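# Flip the toast in the pan with a turner

## Task

Use the steel turner to flip the toast slice so it ends lying flat inside the frying pan with its browned side up. Letting it fall or tip from higher than about a finger's width may count as a drop. Afterwards put the turner down on the table, away from the pan and the toast and not on the hot plate. The hand and arm may never contact the toast or any part of the pan, including the handle; any such contact fails the run immediately. The pan and hot plate are loose, and the pan must finish level and centred on the hot plate. At the end the hand must hold no grip on the turner and bear essentially none of its weight, so release it and move the hand away.

## Robot and tools

ROBOT. There is one six-joint arm with a five-finger right hand. The arm's base may sit slightly tilted relative to the table. Loose objects can occasionally get a brief push from outside.

SCENE FRAME. Positions are in metres. The origin is on the table top under the arm's base, +z is up, and +y is to the left when facing along +x. Orientation is reported as a quaternion in w,x,y,z order. The reported hand point position gets less accurate at long reach.

HAND POINT. This is the reference for every arm command. It sits 0.05 m in front of the palm, at the spot where the index pad meets the thumb tip in a pinch. Its axes: +z runs along the straightened fingers, +y points out of the palm, and +x runs across the palm toward the little finger. Straight fingers extend 0.06-0.07 m past it along +z. Across the palm the hand extends 0.08 m on the little-finger side. On the thumb side it extends 0.02 m if the thumb is turned in front of the palm, and up to 0.09 m otherwise. A wrist bracket on the little-finger side reaches 0.03 m beyond the point along +y and 0.11 m across, and it can collide with things. Rotating the hand shifts the point slightly.

execute_actions. The argument "actions" is a list holding zero or one item. An empty list only reads the state. {"rows": [...], "steps": n} runs up to 15 steps of 1/30 s, and "steps" defaults to 15. Each row is used for one step, and the final row repeats if there are fewer rows than steps. {"steps": n} with no rows is a wait of up to 300 steps, counted from the previous result. The optional "pictures" boolean requests camera images.

A ROW is 14 numbers, each in [-1, 1], in this order: dx, dy, dz, rx, ry, rz, little, ring, middle, index, thumb_bend, thumb_turn, force_limit, speed. The first six are an offset, not a pose. They are expressed in the hand point's own axes and measured from the hand point pose in the latest result that showed it. If no such result exists yet, or for later calls within one reply, they are measured from where the robot is when the action starts. Every row in a call uses that same base; rows do not add up. A value of 1.0 means 0.6 m for position or 180 degrees for rotation. rx, ry, rz together form a single rotation vector. All zeros is not a pause: it pulls the hand back to the base pose.

The six finger values are absolute targets, where +1 is open or straight and -1 is fully closed. For thumb_turn, +1 places the thumb beside the palm and -1 in front of it, opposite the fingers. A pinch is roughly index -0.22, thumb_bend -0.75, thumb_turn -0.57. force_limit maps linearly from about 0 N at -1 to 10 N at +1 at the fingertip, or 15 N for the two thumb motors. It limits closing only. speed maps from nearly 0 at -1 to full at +1, and at full speed a complete finger stroke takes 0.6 s. For a gentle grip, close with speed -0.9 or lower.

A motor starts only when its target changes by 0.01 or more. It then runs until it arrives or its closing load reaches force_limit, and after that it locks. Resending the same numbers keeps a grip. To loosen, send a target that is more open than hand_measured. A wrap grip with the thumb in front fits objects 0.035-0.08 m across, so turn the thumb before reaching the object.

move. "target" is one 14-number row with the same offset rules as above. It drives the hand point in a straight line toward that target, and the path lasts 0.5-10 s. "speed" is in m/s, from 0.002 to 0.5, default 0.25, and turning is capped at twice that value in rad/s. The optional "stop_force" is 13-80 N and cannot be used in the first 0.2 s of a scene. It ends the path when the push against the motion, measured along the line to the target, rises that far above its starting level. It is unreliable on moves that rotate the hand. Omit it when moving away from a surface you are pressing on. The hand values are sent at the start of the move. The path does not avoid obstacles, and the actual motion lags behind and can overshoot the set speed. The result line reports how the move ended: done, off_target, moving, held, fault or contact. It also reports the remaining distance and any limits applied: paced means the command was clipped, and held means some steps were blocked.

wait: "seconds" from 0 to 10, sending no new command. zoom_image: "camera" plus "region" [x0, y0, x1, y1] in pixels, measured from the top-left corner, at most 504x504. show_instructions shows the reference images. finished_scene: "scene" is the number of the scene being closed, and this cannot be undone.

CAMERAS: cam_head_left, cam_head_right, cam_high, cam_low (896x504) and cam_wrist (504x504, fisheye).

RESULTS. The state line gives the hand point position, quaternion and velocities. "Hand target" is the pose the controller is currently heading for. HELD marks steps on which a row was partly or fully not sent. "pose unreachable" means the clearance check changed or blocked the command. hand_measured, hand_stopped_by (moving, target, force, stalled, fault) and hand_load_n each list six values in motor order. A lost grip shows up as loads near 0. The wrist force and torque lines are in hand axes, with a bias of up to about 5.5 N, noise of a few N, and saturation near 100 N. Joint torque readings are noisy and offset. MOTOR HOT appears at 70 C, and at 85 C the brakes engage for minutes.

MOTION LIMITS. On each step the commanded pose is clipped to within 100 mm and 16 degrees of the measured pose, and the arm follows about 0.17 s behind. Large moves can therefore finish short, so check the result and command the remainder.

AVOID. The arm is stiff. Hitting a joint's torque limit, or any external force of 150 N, stops the arm for 10 s. Approach slowly and do not command targets far past a contact. Never let the hand or arm touch the toast or the pan. Do not nudge the pan off-centre on the hot plate. Do not drop the toast from height or knock anything off the table. Finish with the turner on the table, the hand open and the hand moved clear of it.

Each tool is called after "Request:" as name(argument=value, ...), one argument or row to a line, values as JSON.

## Session

Request:
execute_actions(
  actions=[],
)

Scene clock: 0.00 s of 6003.00 s.
end_effector_position=(+0.3801, +0.2135, +0.3157) hand_measured=(+1.000, +1.000, +1.000, +1.000, +1.000, +1.000) hand_load_n=(+0.0, +0.0, +0.0, +0.0, +0.0, +0.0) hand_stopped_by=(target, target, target, target, target, target) hand_force_limit=0.00 hand_speed=-0.80 end_effector_quat_wxyz=(+0.013, +0.998, -0.068, -0.012) end_effector_velocity=(-0.000, -0.000, +0.000) end_effector_angular_velocity=(-0.001, +0.000, -0.000)
Joint positions: [ 0.177 -1.459  1.856  1.209  1.575 -4.369]
Joint velocities: [-0.    -0.    -0.     0.001  0.     0.   ]
Joint torques (N m, as the arm reports them, + toward a larger angle): no reading
Wrist force (N, on the end effector, along its own x y z axes, offset not removed): no reading
Wrist torque (N m, same axes, about the end effector's origin, offset not removed): no reading
Hand target: +0.380, +0.213, +0.316; +0.013, +0.998, -0.068, -0.012
camera_calibration (this result's frames):
cam_wrist: T_world_to_cam=[[-0.241675, -0.966907, 0.0817619, 0.263207], [-0.799485, 0.246162, 0.547931, 0.0795015], [-0.549925, 0.0670538, -0.832518, 0.584746], [0, 0, 0, 1]] pos_world=[0.448737, 0.195717, 0.42173]

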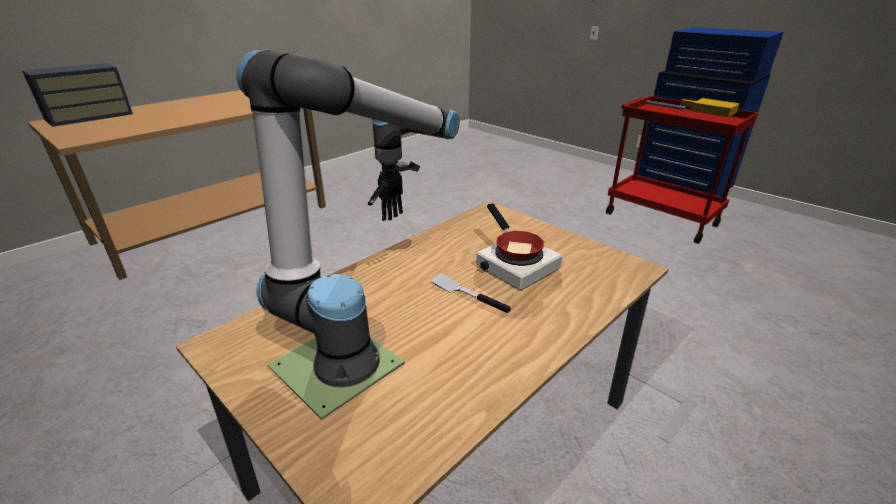

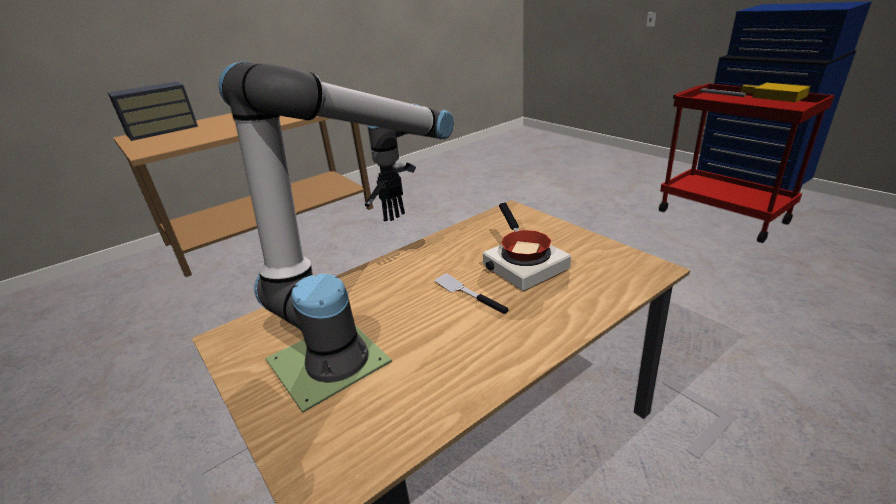

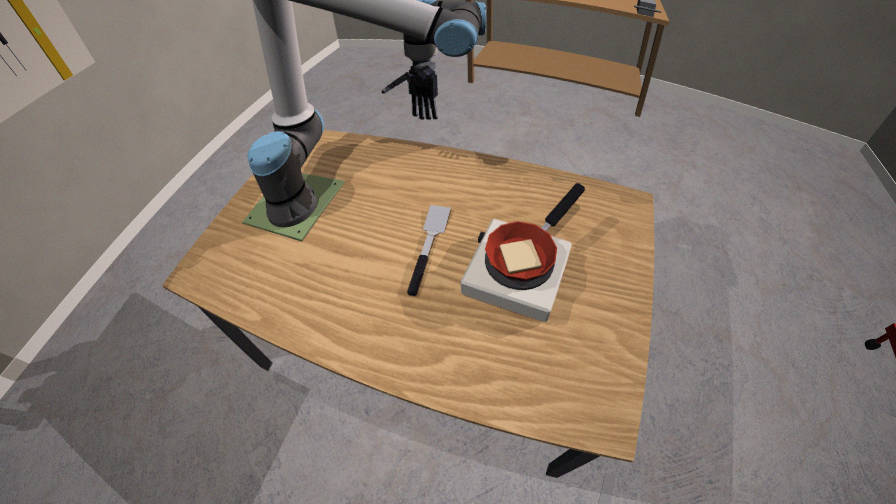

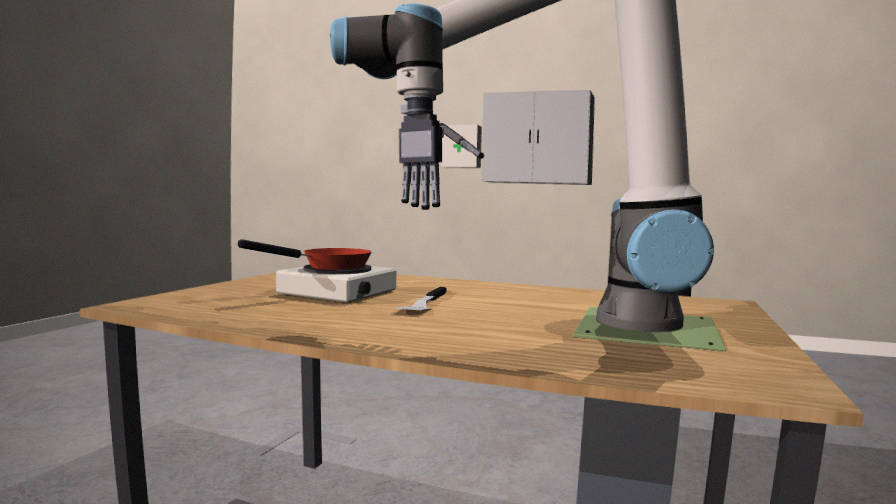

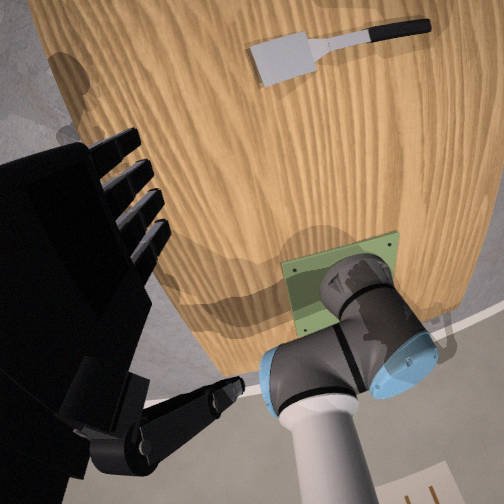

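Request:
move(
  target=[0.366,0.418,0.38,0.291,0.224,0.388,0.2,0.2,0.2,0.2,0.3,-0.6,1,0],
  speed=0.35,
)

Scene clock: 7.53 s of 6003.00 s.
end_effector_position=(+0.5576, -0.0692, +0.0897) hand_measured=(+0.200, +0.200, +0.200, +0.200, +0.300, -0.600) hand_load_n=(+0.0, +0.0, +0.0, +0.0, +0.0, +0.0) hand_stopped_by=(target, target, target, target, target, target) hand_force_limit=1.00 hand_speed=0.00 end_effector_quat_wxyz=(-0.369, +0.639, -0.586, +0.336) end_effector_velocity=(+0.001, -0.001, -0.001) end_effector_angular_velocity=(+0.001, -0.006, -0.009)
Joint positions: [-0.826 -1.479  2.356 -0.124  0.835 -3.686]
Joint velocities: [-0.     0.     0.004 -0.017  0.003  0.014]
Joint torques (N m, as the arm reports them, + toward a larger angle): [ -9.56 -13.86 -10.77  -1.37   1.39   3.61]
Wrist force (N, on the end effector, along its own x y z axes, offset not removed): [-0.7 1.3 3.6]
Wrist torque (N m, same axes, about the end effector's origin, offset not removed): [0.03 -0.11 -0.19]
Hand target: +0.558, -0.069, +0.090; -0.369, +0.638, -0.586, +0.337
Off the commanded pose: 0.001 m, 0 deg.
After step 90, 1.43 s passed at rest.
move: done
camera_calibration (this result's frames):
cam_wrist: T_world_to_cam=[[-0.551148, 0.0634884, -0.831988, 0.37717], [-0.471441, 0.799004, 0.373276, 0.2859], [0.688461, 0.597964, -0.410439, -0.178511], [0, 0, 0, 1]] pos_world=[0.465559, -0.145639, 0.133813]

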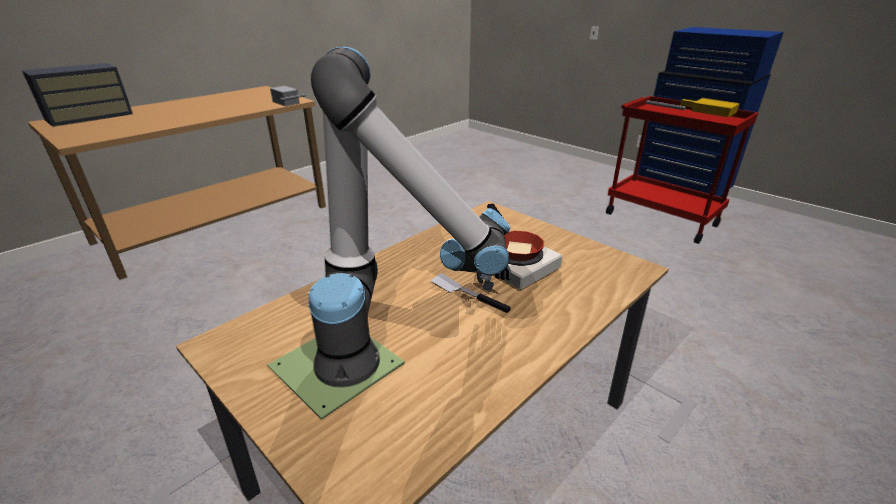

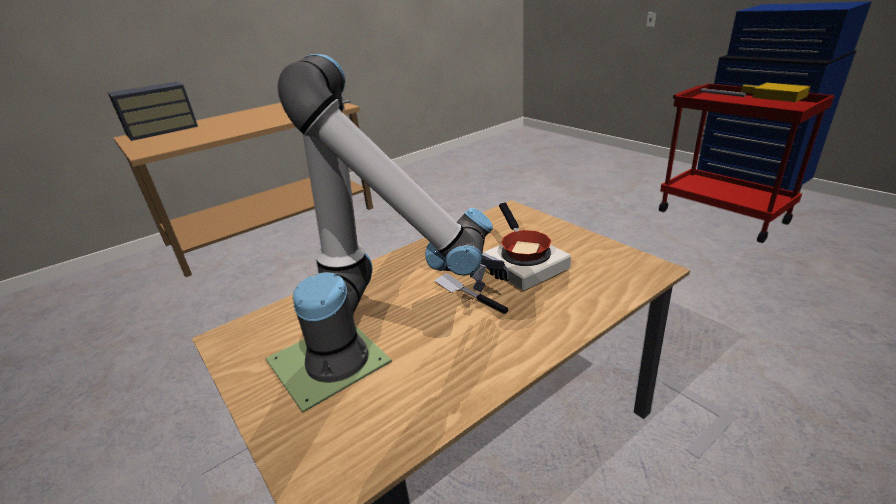

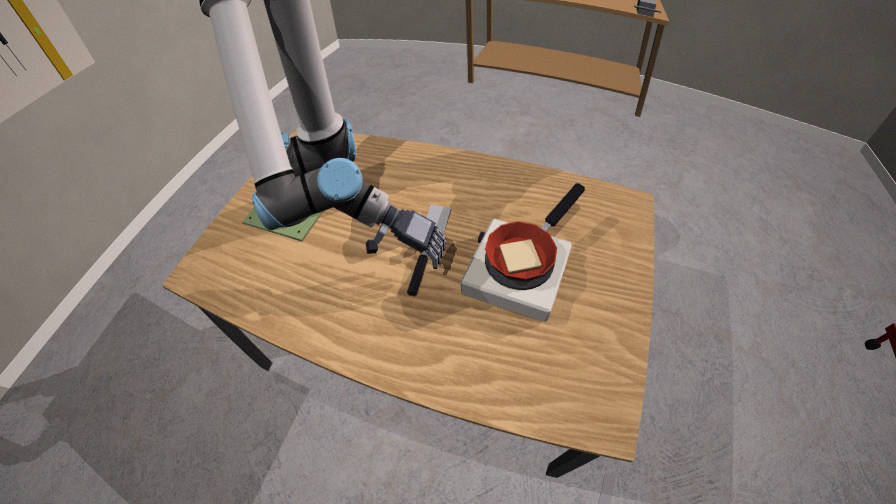

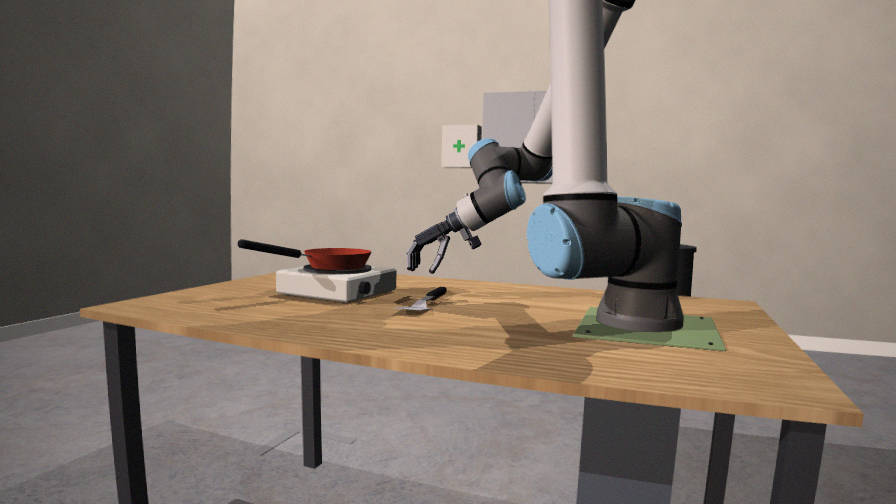

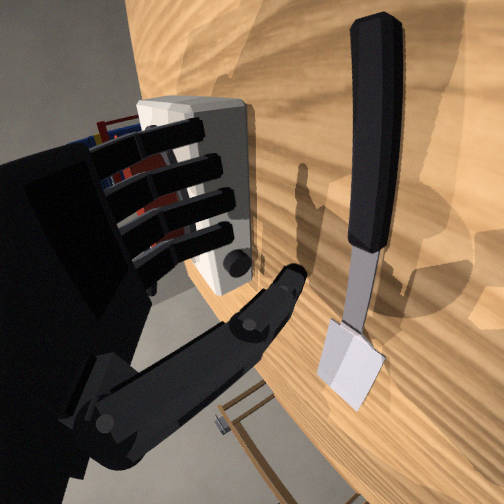

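Request:
move(
  target=[0.039,0.06,-0.027,0,0,0,0.2,0.2,0.2,0.2,0.1,-1,1,0],
  speed=0.1,
)

Request:
move(
  target=[0,0.063,0.036,0,0,0,0.2,0.2,0.2,0.2,0.1,-1,1,0],
  speed=0.04,
  stop_force=15,
)

Scene clock: 13.00 s of 6003.00 s.
end_effector_position=(+0.5280, -0.0950, +0.0669) hand_measured=(+0.200, +0.200, +0.200, +0.200, +0.100, -1.000) hand_load_n=(+0.0, +0.0, +0.0, +0.0, +0.0, +0.0) hand_stopped_by=(target, target, target, target, target, target) hand_force_limit=1.00 hand_speed=0.00 end_effector_quat_wxyz=(-0.369, +0.638, -0.586, +0.337) end_effector_velocity=(-0.002, -0.002, -0.001) end_effector_angular_velocity=(-0.001, +0.001, -0.000)
Joint positions: [-0.945 -1.443  2.399 -0.12   0.751 -3.805]
Joint velocities: [-0.008  0.003  0.001  0.002 -0.004 -0.009]
Joint torques (N m, as the arm reports them, + toward a larger angle): [-11.59 -16.52  -8.66   5.08  -4.14  -4.58]
Wrist force (N, on the end effector, along its own x y z axes, offset not removed): [-3.0 2.2 1.3]
Wrist torque (N m, same axes, about the end effector's origin, offset not removed): [0.23 0.31 -0.28]
Hand target: +0.528, -0.095, +0.067; -0.369, +0.639, -0.586, +0.336
Off the commanded pose: 0.000 m, 0 deg.
After step 90, 1.50 s passed at rest.
move: done
camera_calibration (this result's frames):
cam_wrist: T_world_to_cam=[[-0.551047, 0.063664, -0.832042, 0.343439], [-0.471387, 0.799012, 0.373328, 0.301059], [0.688579, 0.597935, -0.410283, -0.152111], [0, 0, 0, 1]] pos_world=[0.435906, -0.171462, 0.110953]

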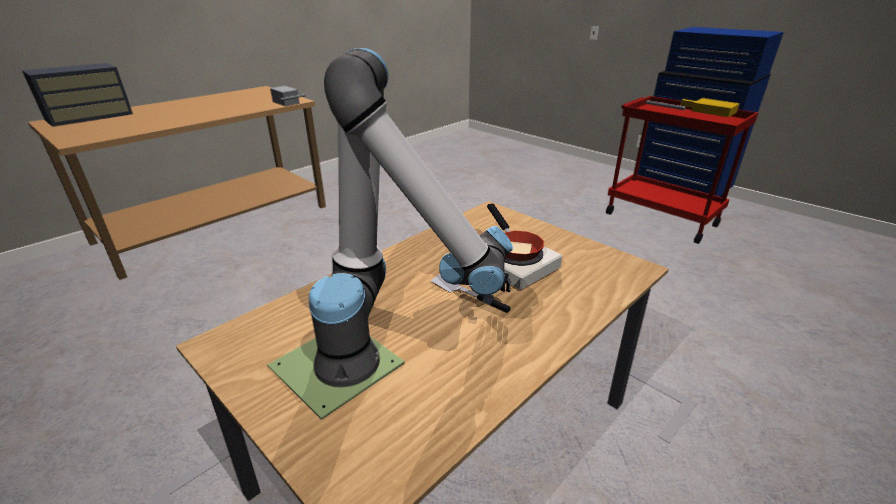

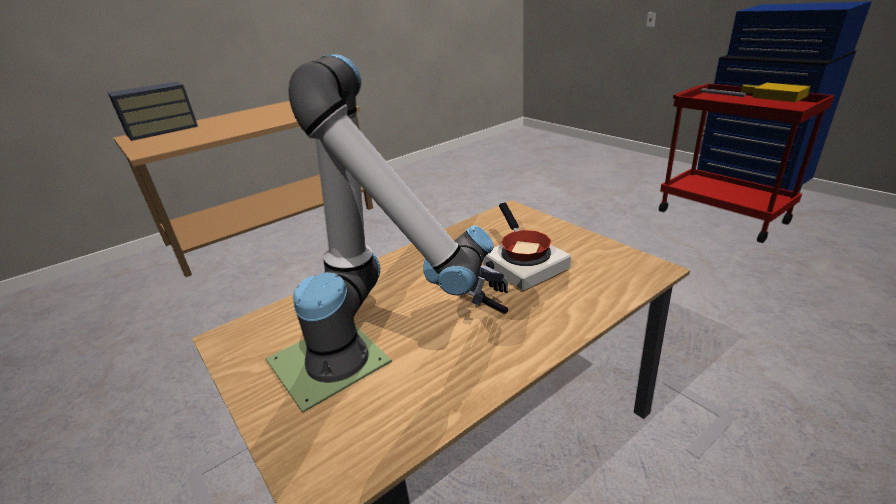

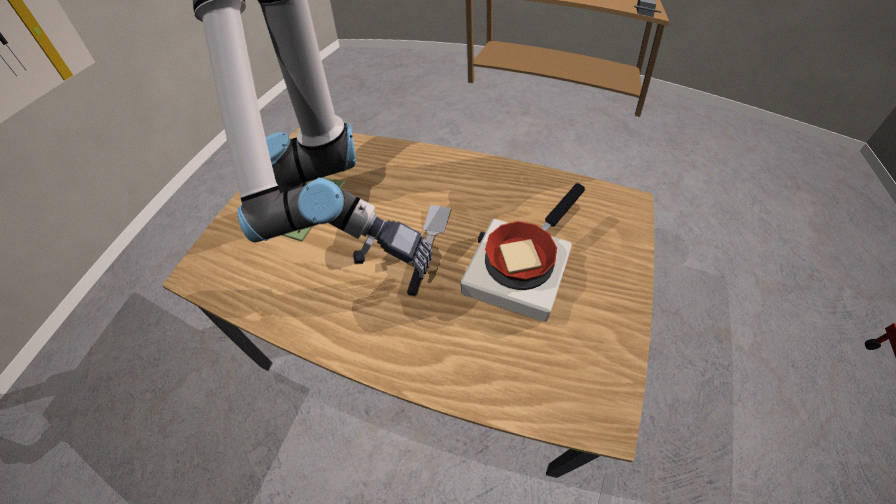

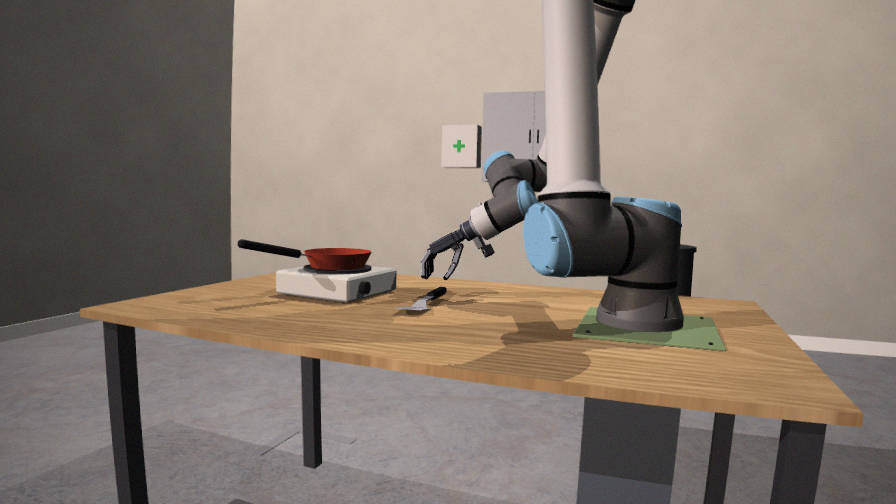

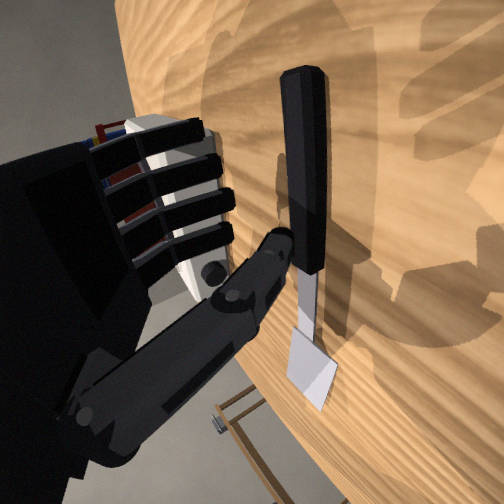

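Scene clock: 14.50 s of 6003.00 s.
end_effector_position=(+0.5277, -0.0950, +0.0237) hand_measured=(+0.200, +0.200, +0.200, +0.200, +0.100, -1.000) hand_load_n=(+0.0, +0.0, +0.0, +0.0, +0.0, +0.0) hand_stopped_by=(target, target, target, target, target, target) hand_force_limit=1.00 hand_speed=0.00 end_effector_quat_wxyz=(-0.369, +0.638, -0.586, +0.337) end_effector_velocity=(+0.000, +0.000, -0.002) end_effector_angular_velocity=(+0.003, -0.000, -0.000)
Joint positions: [-0.946 -1.354  2.423 -0.232  0.751 -3.805]
Joint velocities: [ 0.     0.005  0.001 -0.005 -0.001  0.002]
Joint torques (N m, as the arm reports them, + toward a larger angle): [  9.82 -16.78  -4.55  -0.39  -1.39   3.76]
Wrist force (N, on the end effector, along its own x y z axes, offset not removed): [1.0 1.3 3.7]
Wrist torque (N m, same axes, about the end effector's origin, offset not removed): [-0.04 -0.29 -0.11]
Hand target: +0.528, -0.095, +0.023; -0.369, +0.638, -0.586, +0.337
Off the commanded pose: 0.000 m, 0 deg.
move: done
camera_calibration (this result's frames):
cam_wrist: T_world_to_cam=[[-0.551048, 0.0636077, -0.832046, 0.307317], [-0.471342, 0.799077, 0.373248, 0.317044], [0.68861, 0.597855, -0.410349, -0.169643], [0, 0, 0, 1]] pos_world=[0.4356, -0.171468, 0.0677528]

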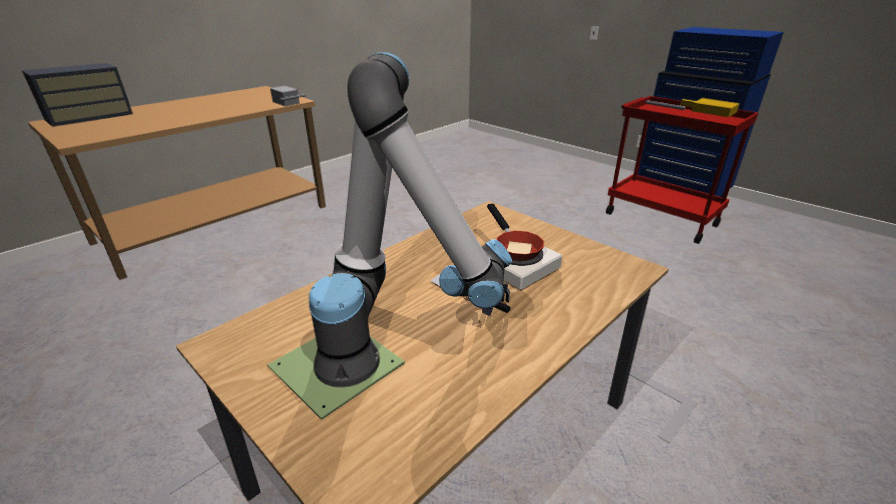

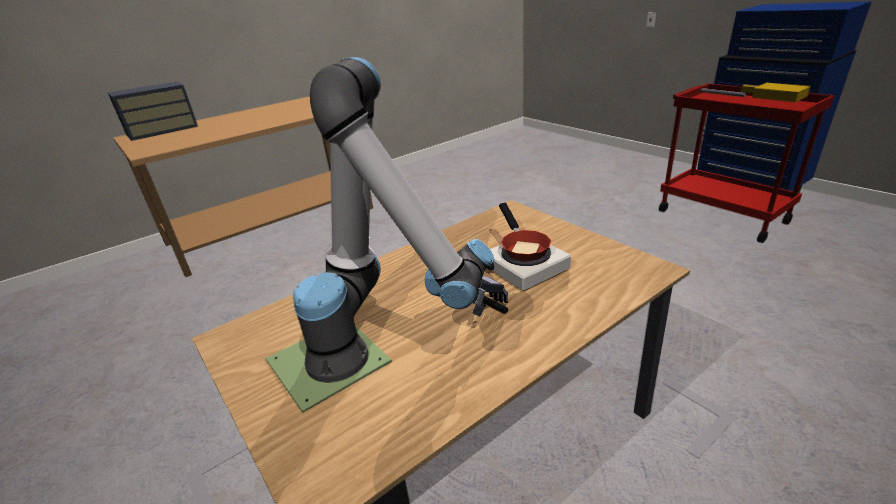

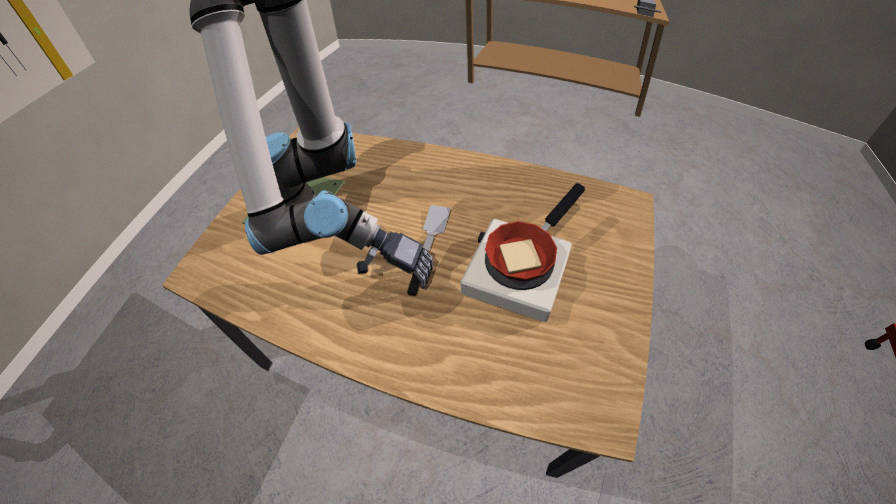

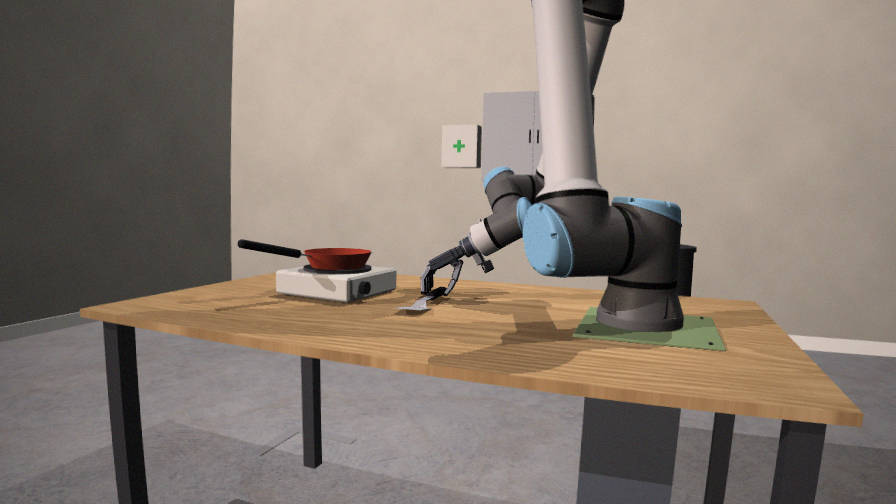

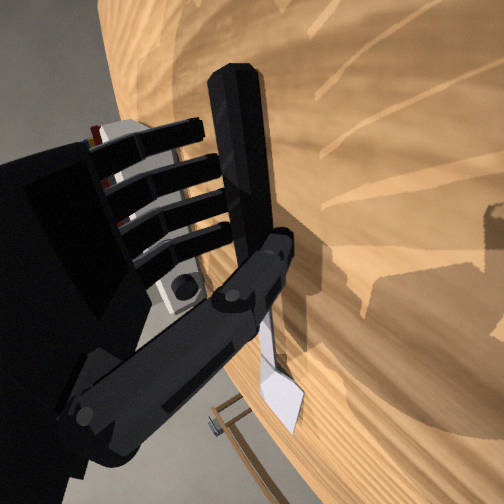

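Request:
move(
  target=[0,0.004,0.02,0,0,0,0.2,0.2,0.2,0.2,0.1,-1,1,0],
  speed=0.01,
  stop_force=13,
)

Request:
move(
  target=[0,0,0,0,0,0,0.2,0.2,-0.5,-0.5,-0.3,-1,1,-0.8],
)

Request:
zoom_image(
  camera="cam_low",
  region=[390,240,510,320],
)

Scene clock: 18.37 s of 6003.00 s.
end_effector_position=(+0.5327, -0.0947, +0.0193) hand_measured=(+0.200, +0.200, +0.198, +0.200, +0.100, -1.000) hand_load_n=(+0.0, +0.0, -6.0, +0.0, +0.0, +0.0) hand_stopped_by=(target, target, target, target, target, target) hand_force_limit=1.00 hand_speed=0.00 end_effector_quat_wxyz=(-0.369, +0.639, -0.586, +0.337) end_effector_velocity=(-0.003, +0.001, +0.002) end_effector_angular_velocity=(-0.000, +0.000, +0.002)
Joint positions: [-0.933 -1.342  2.417 -0.249  0.76  -3.791]
Joint velocities: [-0.006 -0.006  0.005  0.008 -0.005 -0.009]
Joint torques (N m, as the arm reports them, + toward a larger angle): [ -8.56 -48.28   1.41   3.81  -0.36  -4.33]
Wrist force (N, on the end effector, along its own x y z axes, offset not removed): [-4.2 -17.6 -15.1]
Wrist torque (N m, same axes, about the end effector's origin, offset not removed): [0.40 0.40 -0.75]
Hand target: +0.532, -0.095, +0.020; -0.369, +0.639, -0.586, +0.337
Off the commanded pose: 0.006 m, 0 deg.
move: contact
camera_calibration (this result's frames):
cam_wrist: T_world_to_cam=[[-0.551059, 0.0635886, -0.83204, 0.306353], [-0.47137, 0.799056, 0.373256, 0.320737], [0.688581, 0.597885, -0.410353, -0.175072], [0, 0, 0, 1]] pos_world=[0.440556, -0.171094, 0.0633393]

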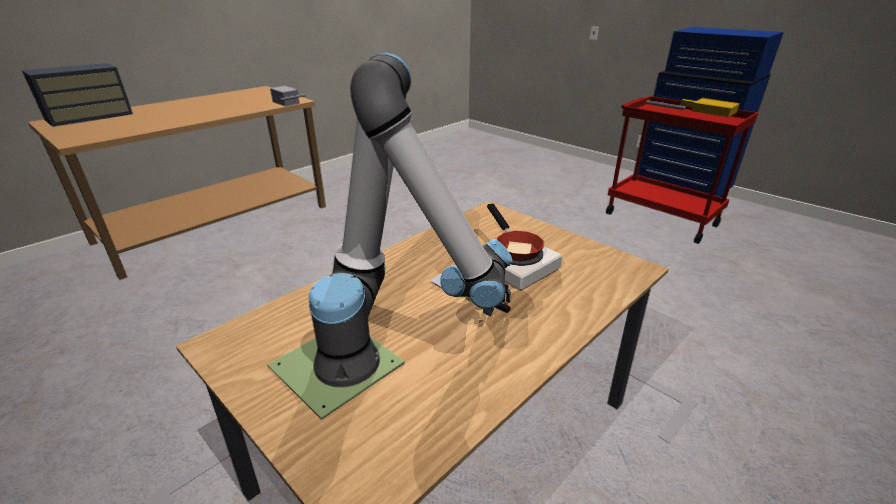

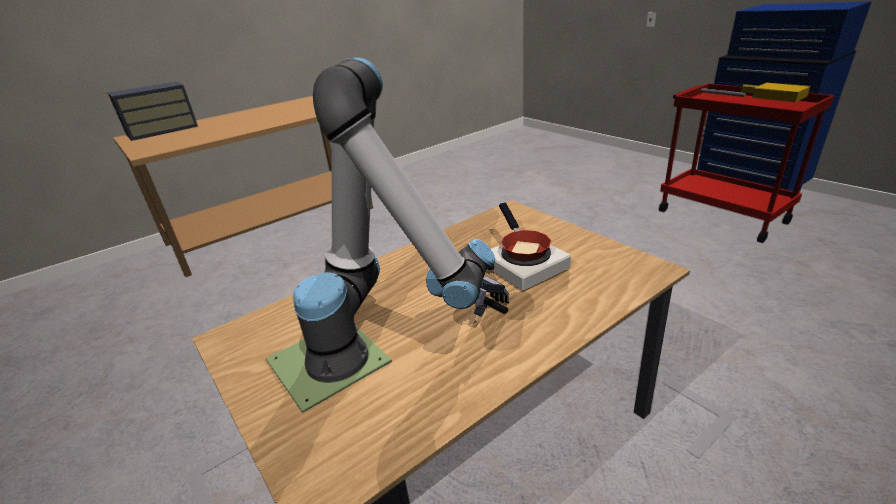

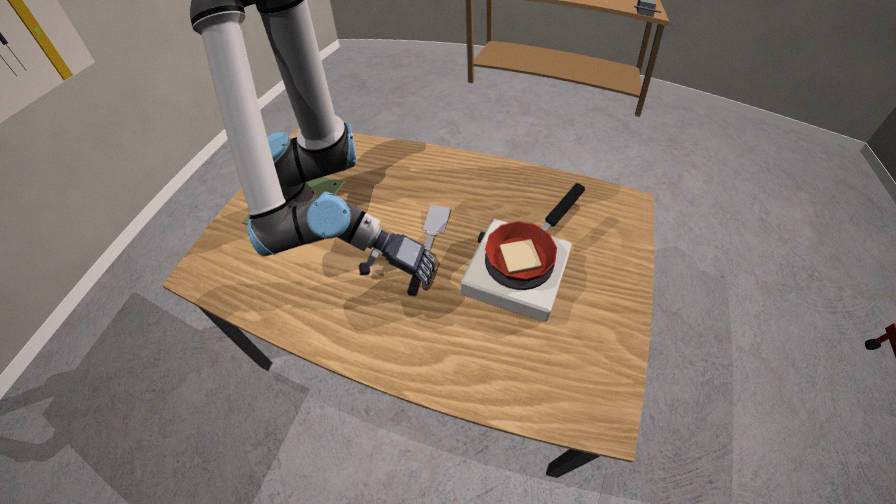

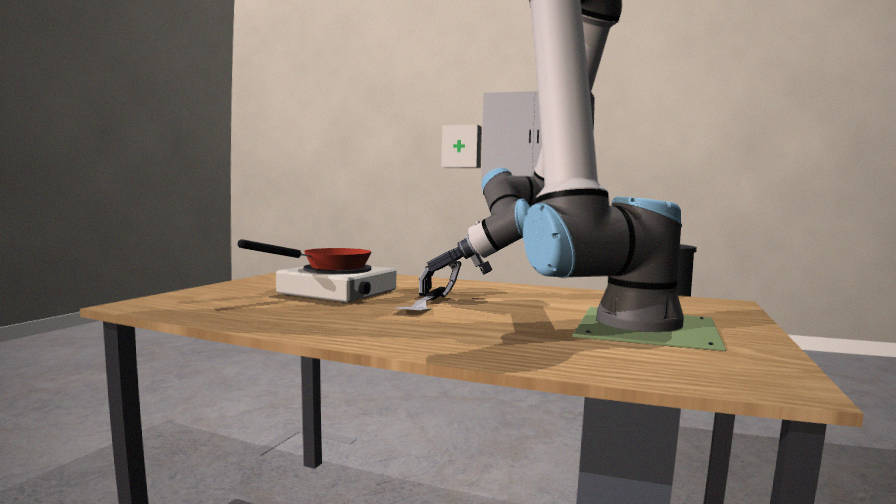

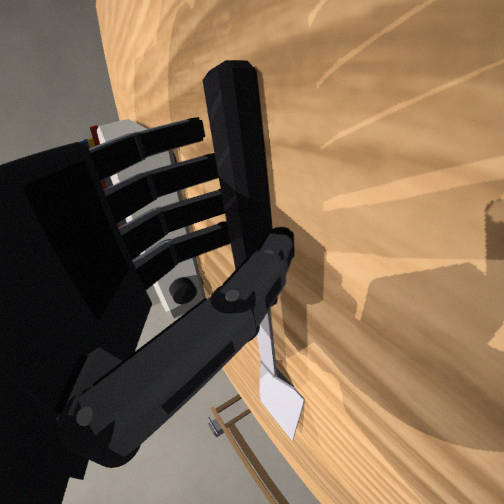

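Scene clock: 19.97 s of 6003.00 s.
end_effector_position=(+0.5327, -0.0947, +0.0193) hand_measured=(+0.200, +0.200, +0.174, -0.080, -0.150, -1.000) hand_load_n=(+0.0, +0.0, +9.5, +15.0, +14.5, -4.5) hand_stopped_by=(target, target, force, force, force, target) hand_force_limit=1.00 hand_speed=-0.80 end_effector_quat_wxyz=(-0.369, +0.639, -0.586, +0.337) end_effector_velocity=(+0.000, +0.000, +0.000) end_effector_angular_velocity=(-0.000, -0.001, +0.001)
Joint positions: [-0.933 -1.342  2.417 -0.249  0.76  -3.791]
Joint velocities: [ 0. -0.  0. -0. -0. -0.]
Joint torques (N m, as the arm reports them, + toward a larger angle): [ 10.74  -8.03 -23.44   0.58   5.55   2.82]
Wrist force (N, on the end effector, along its own x y z axes, offset not removed): [-3.3 -22.6 -0.8]
Wrist torque (N m, same axes, about the end effector's origin, offset not removed): [0.52 -0.18 -0.68]
Hand target: +0.533, -0.095, +0.019; -0.369, +0.639, -0.586, +0.337
Off the commanded pose: 0.000 m, 0 deg.
move: done
camera_calibration (this result's frames):
cam_wrist: T_world_to_cam=[[-0.551056, 0.0635911, -0.832041, 0.306353], [-0.47137, 0.799056, 0.373256, 0.320738], [0.688584, 0.597884, -0.41035, -0.175074], [0, 0, 0, 1]] pos_world=[0.440556, -0.171095, 0.0633398]

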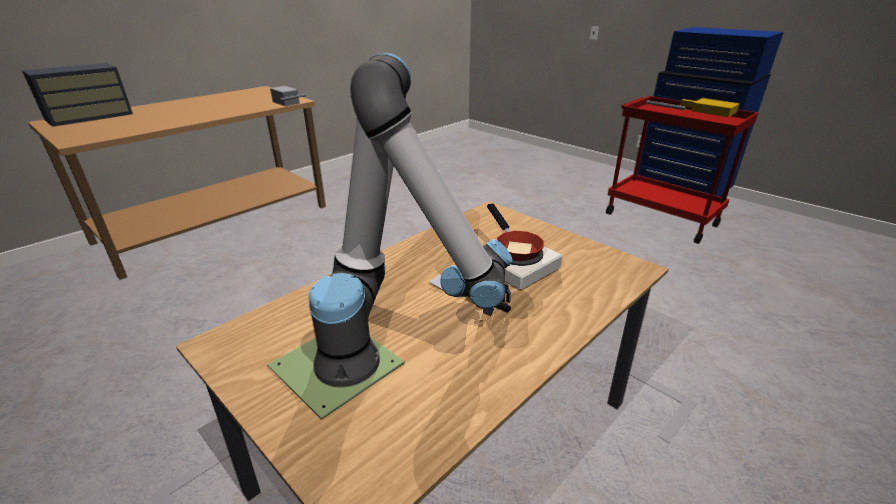

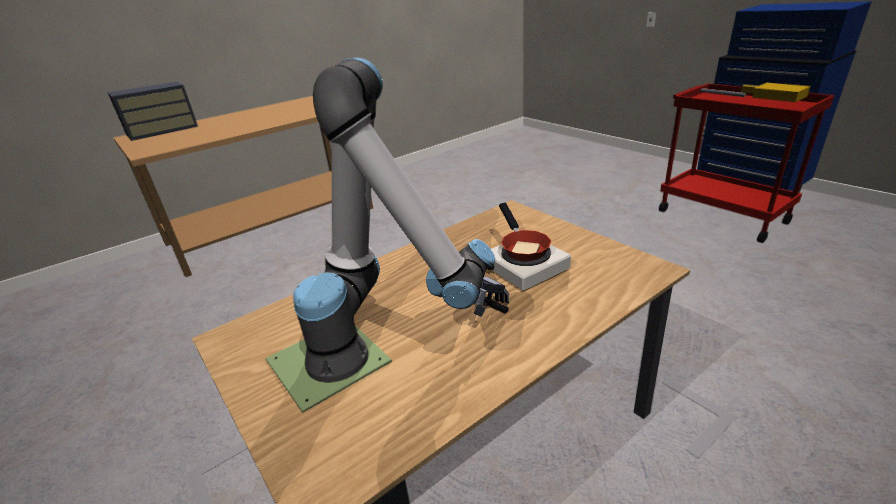

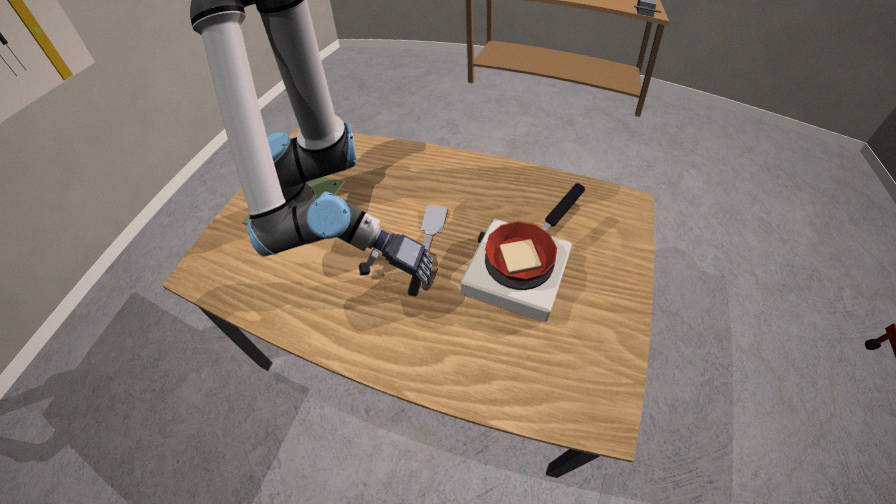

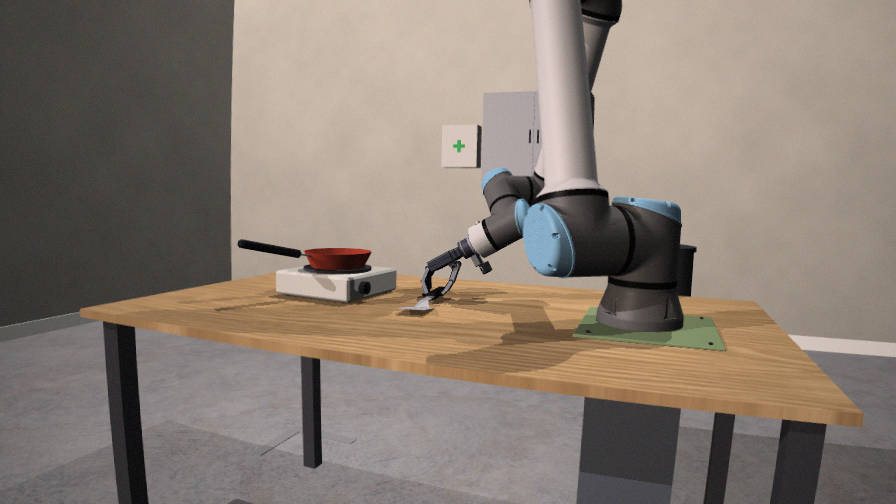

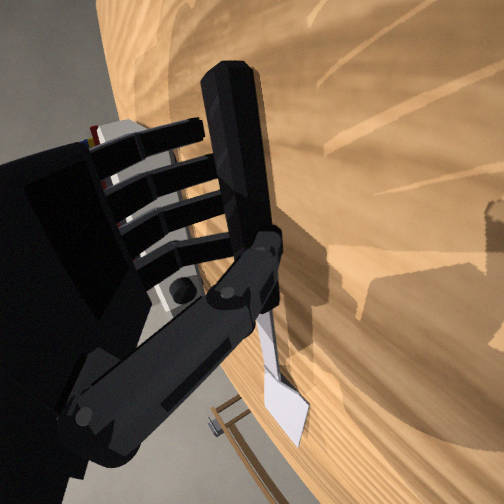

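Region (390, 240, 510, 320) of cam_low's 896x504 image, scaled by 4.200, with more detail than that image has.

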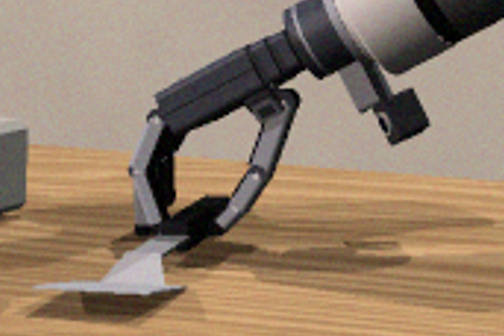

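Request:
move(
  target=[0,-0.12,-0.07,0,0,0,0.3,0.3,0.3,-0.5,-0.3,-1,1,-0.8],
  speed=0.04,
)

Scene clock: 24.40 s of 6003.00 s.
end_effector_position=(+0.5324, -0.0948, +0.1022) hand_measured=(+0.300, +0.300, +0.300, -0.080, -0.150, -1.000) hand_load_n=(+0.0, +0.0, +0.0, +15.5, +12.0, -3.5) hand_stopped_by=(target, target, target, force, force, target) hand_force_limit=1.00 hand_speed=-0.80 end_effector_quat_wxyz=(-0.369, +0.638, -0.586, +0.337) end_effector_velocity=(-0.000, +0.000, +0.003) end_effector_angular_velocity=(+0.000, +0.000, +0.001)
Joint positions: [-0.934 -1.504  2.368 -0.036  0.759 -3.793]
Joint velocities: [-0.    -0.005 -0.002  0.008 -0.001 -0.001]
Joint torques (N m, as the arm reports them, + toward a larger angle): [ -9.39 -46.92 -37.24   4.93  -3.91  -3.62]
Wrist force (N, on the end effector, along its own x y z axes, offset not removed): [-0.7 0.5 4.2]
Wrist torque (N m, same axes, about the end effector's origin, offset not removed): [-0.30 -0.09 -0.39]
Hand target: +0.532, -0.095, +0.103; -0.369, +0.639, -0.586, +0.337
Off the commanded pose: 0.000 m, 0 deg.
move: done
camera_calibration (this result's frames):
cam_wrist: T_world_to_cam=[[-0.551034, 0.0635986, -0.832056, 0.375289], [-0.471369, 0.799062, 0.373244, 0.289806], [0.688602, 0.597875, -0.410332, -0.140787], [0, 0, 0, 1]] pos_world=[0.440349, -0.171268, 0.146323]

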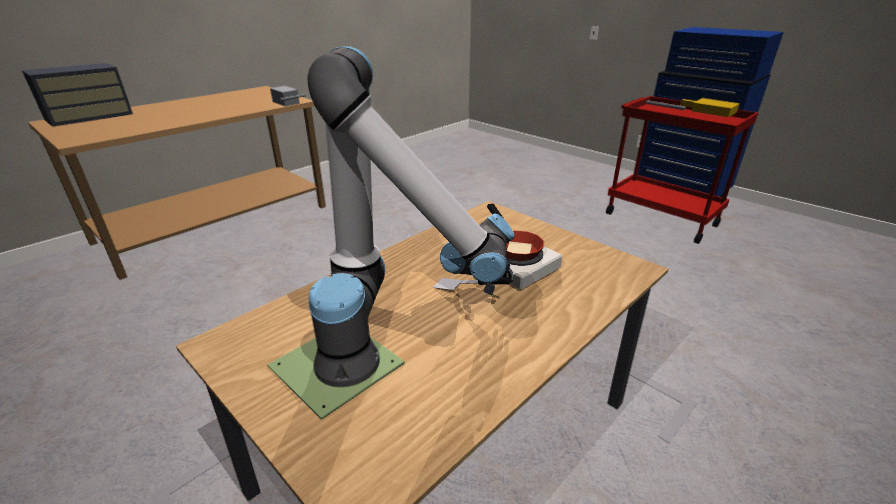

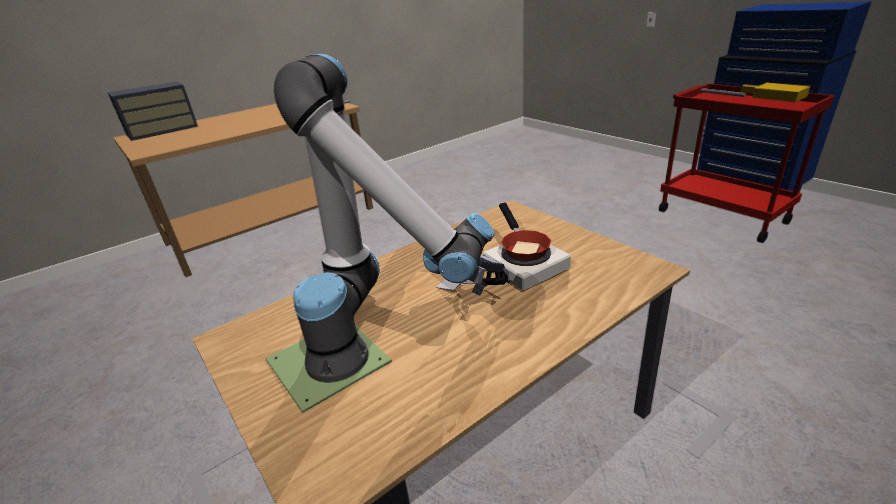

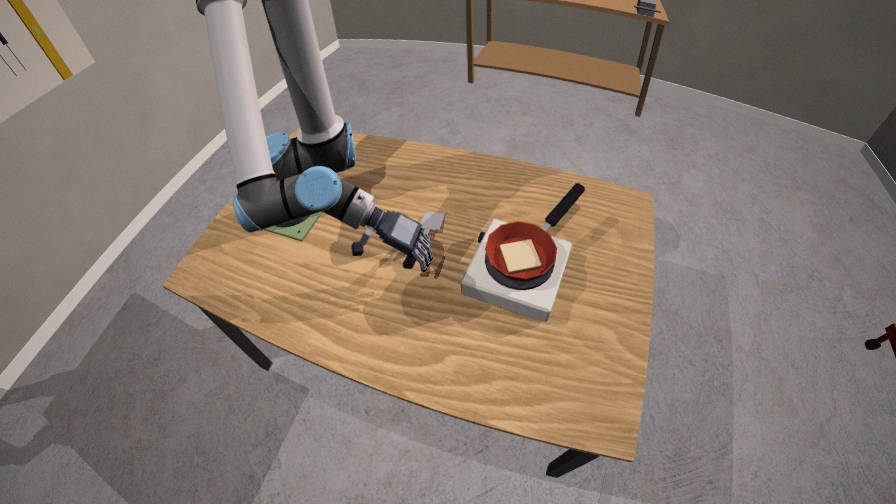

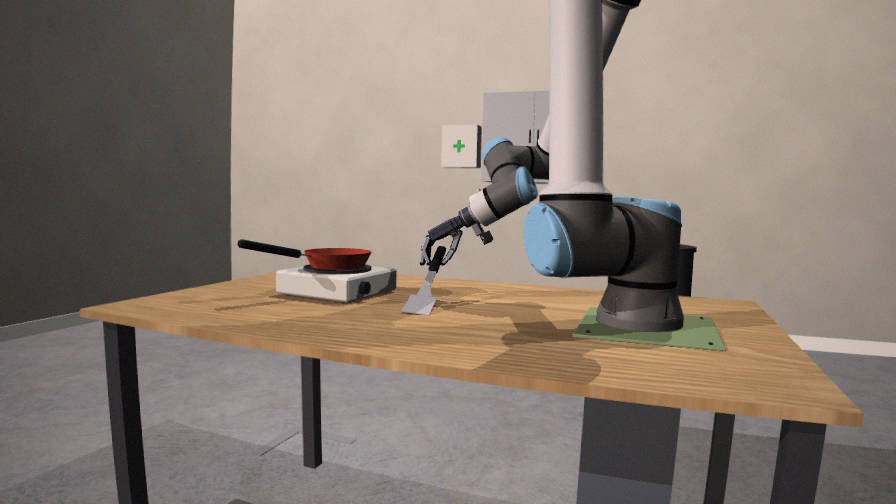

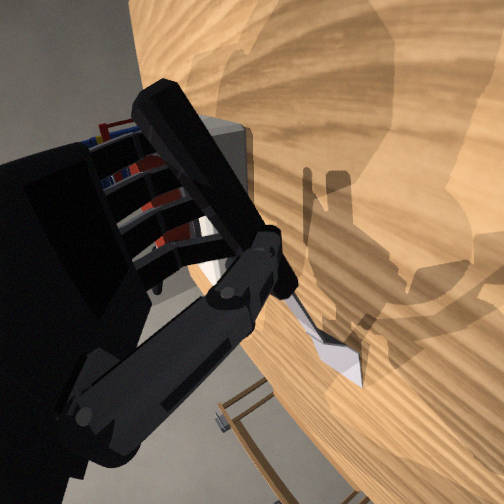

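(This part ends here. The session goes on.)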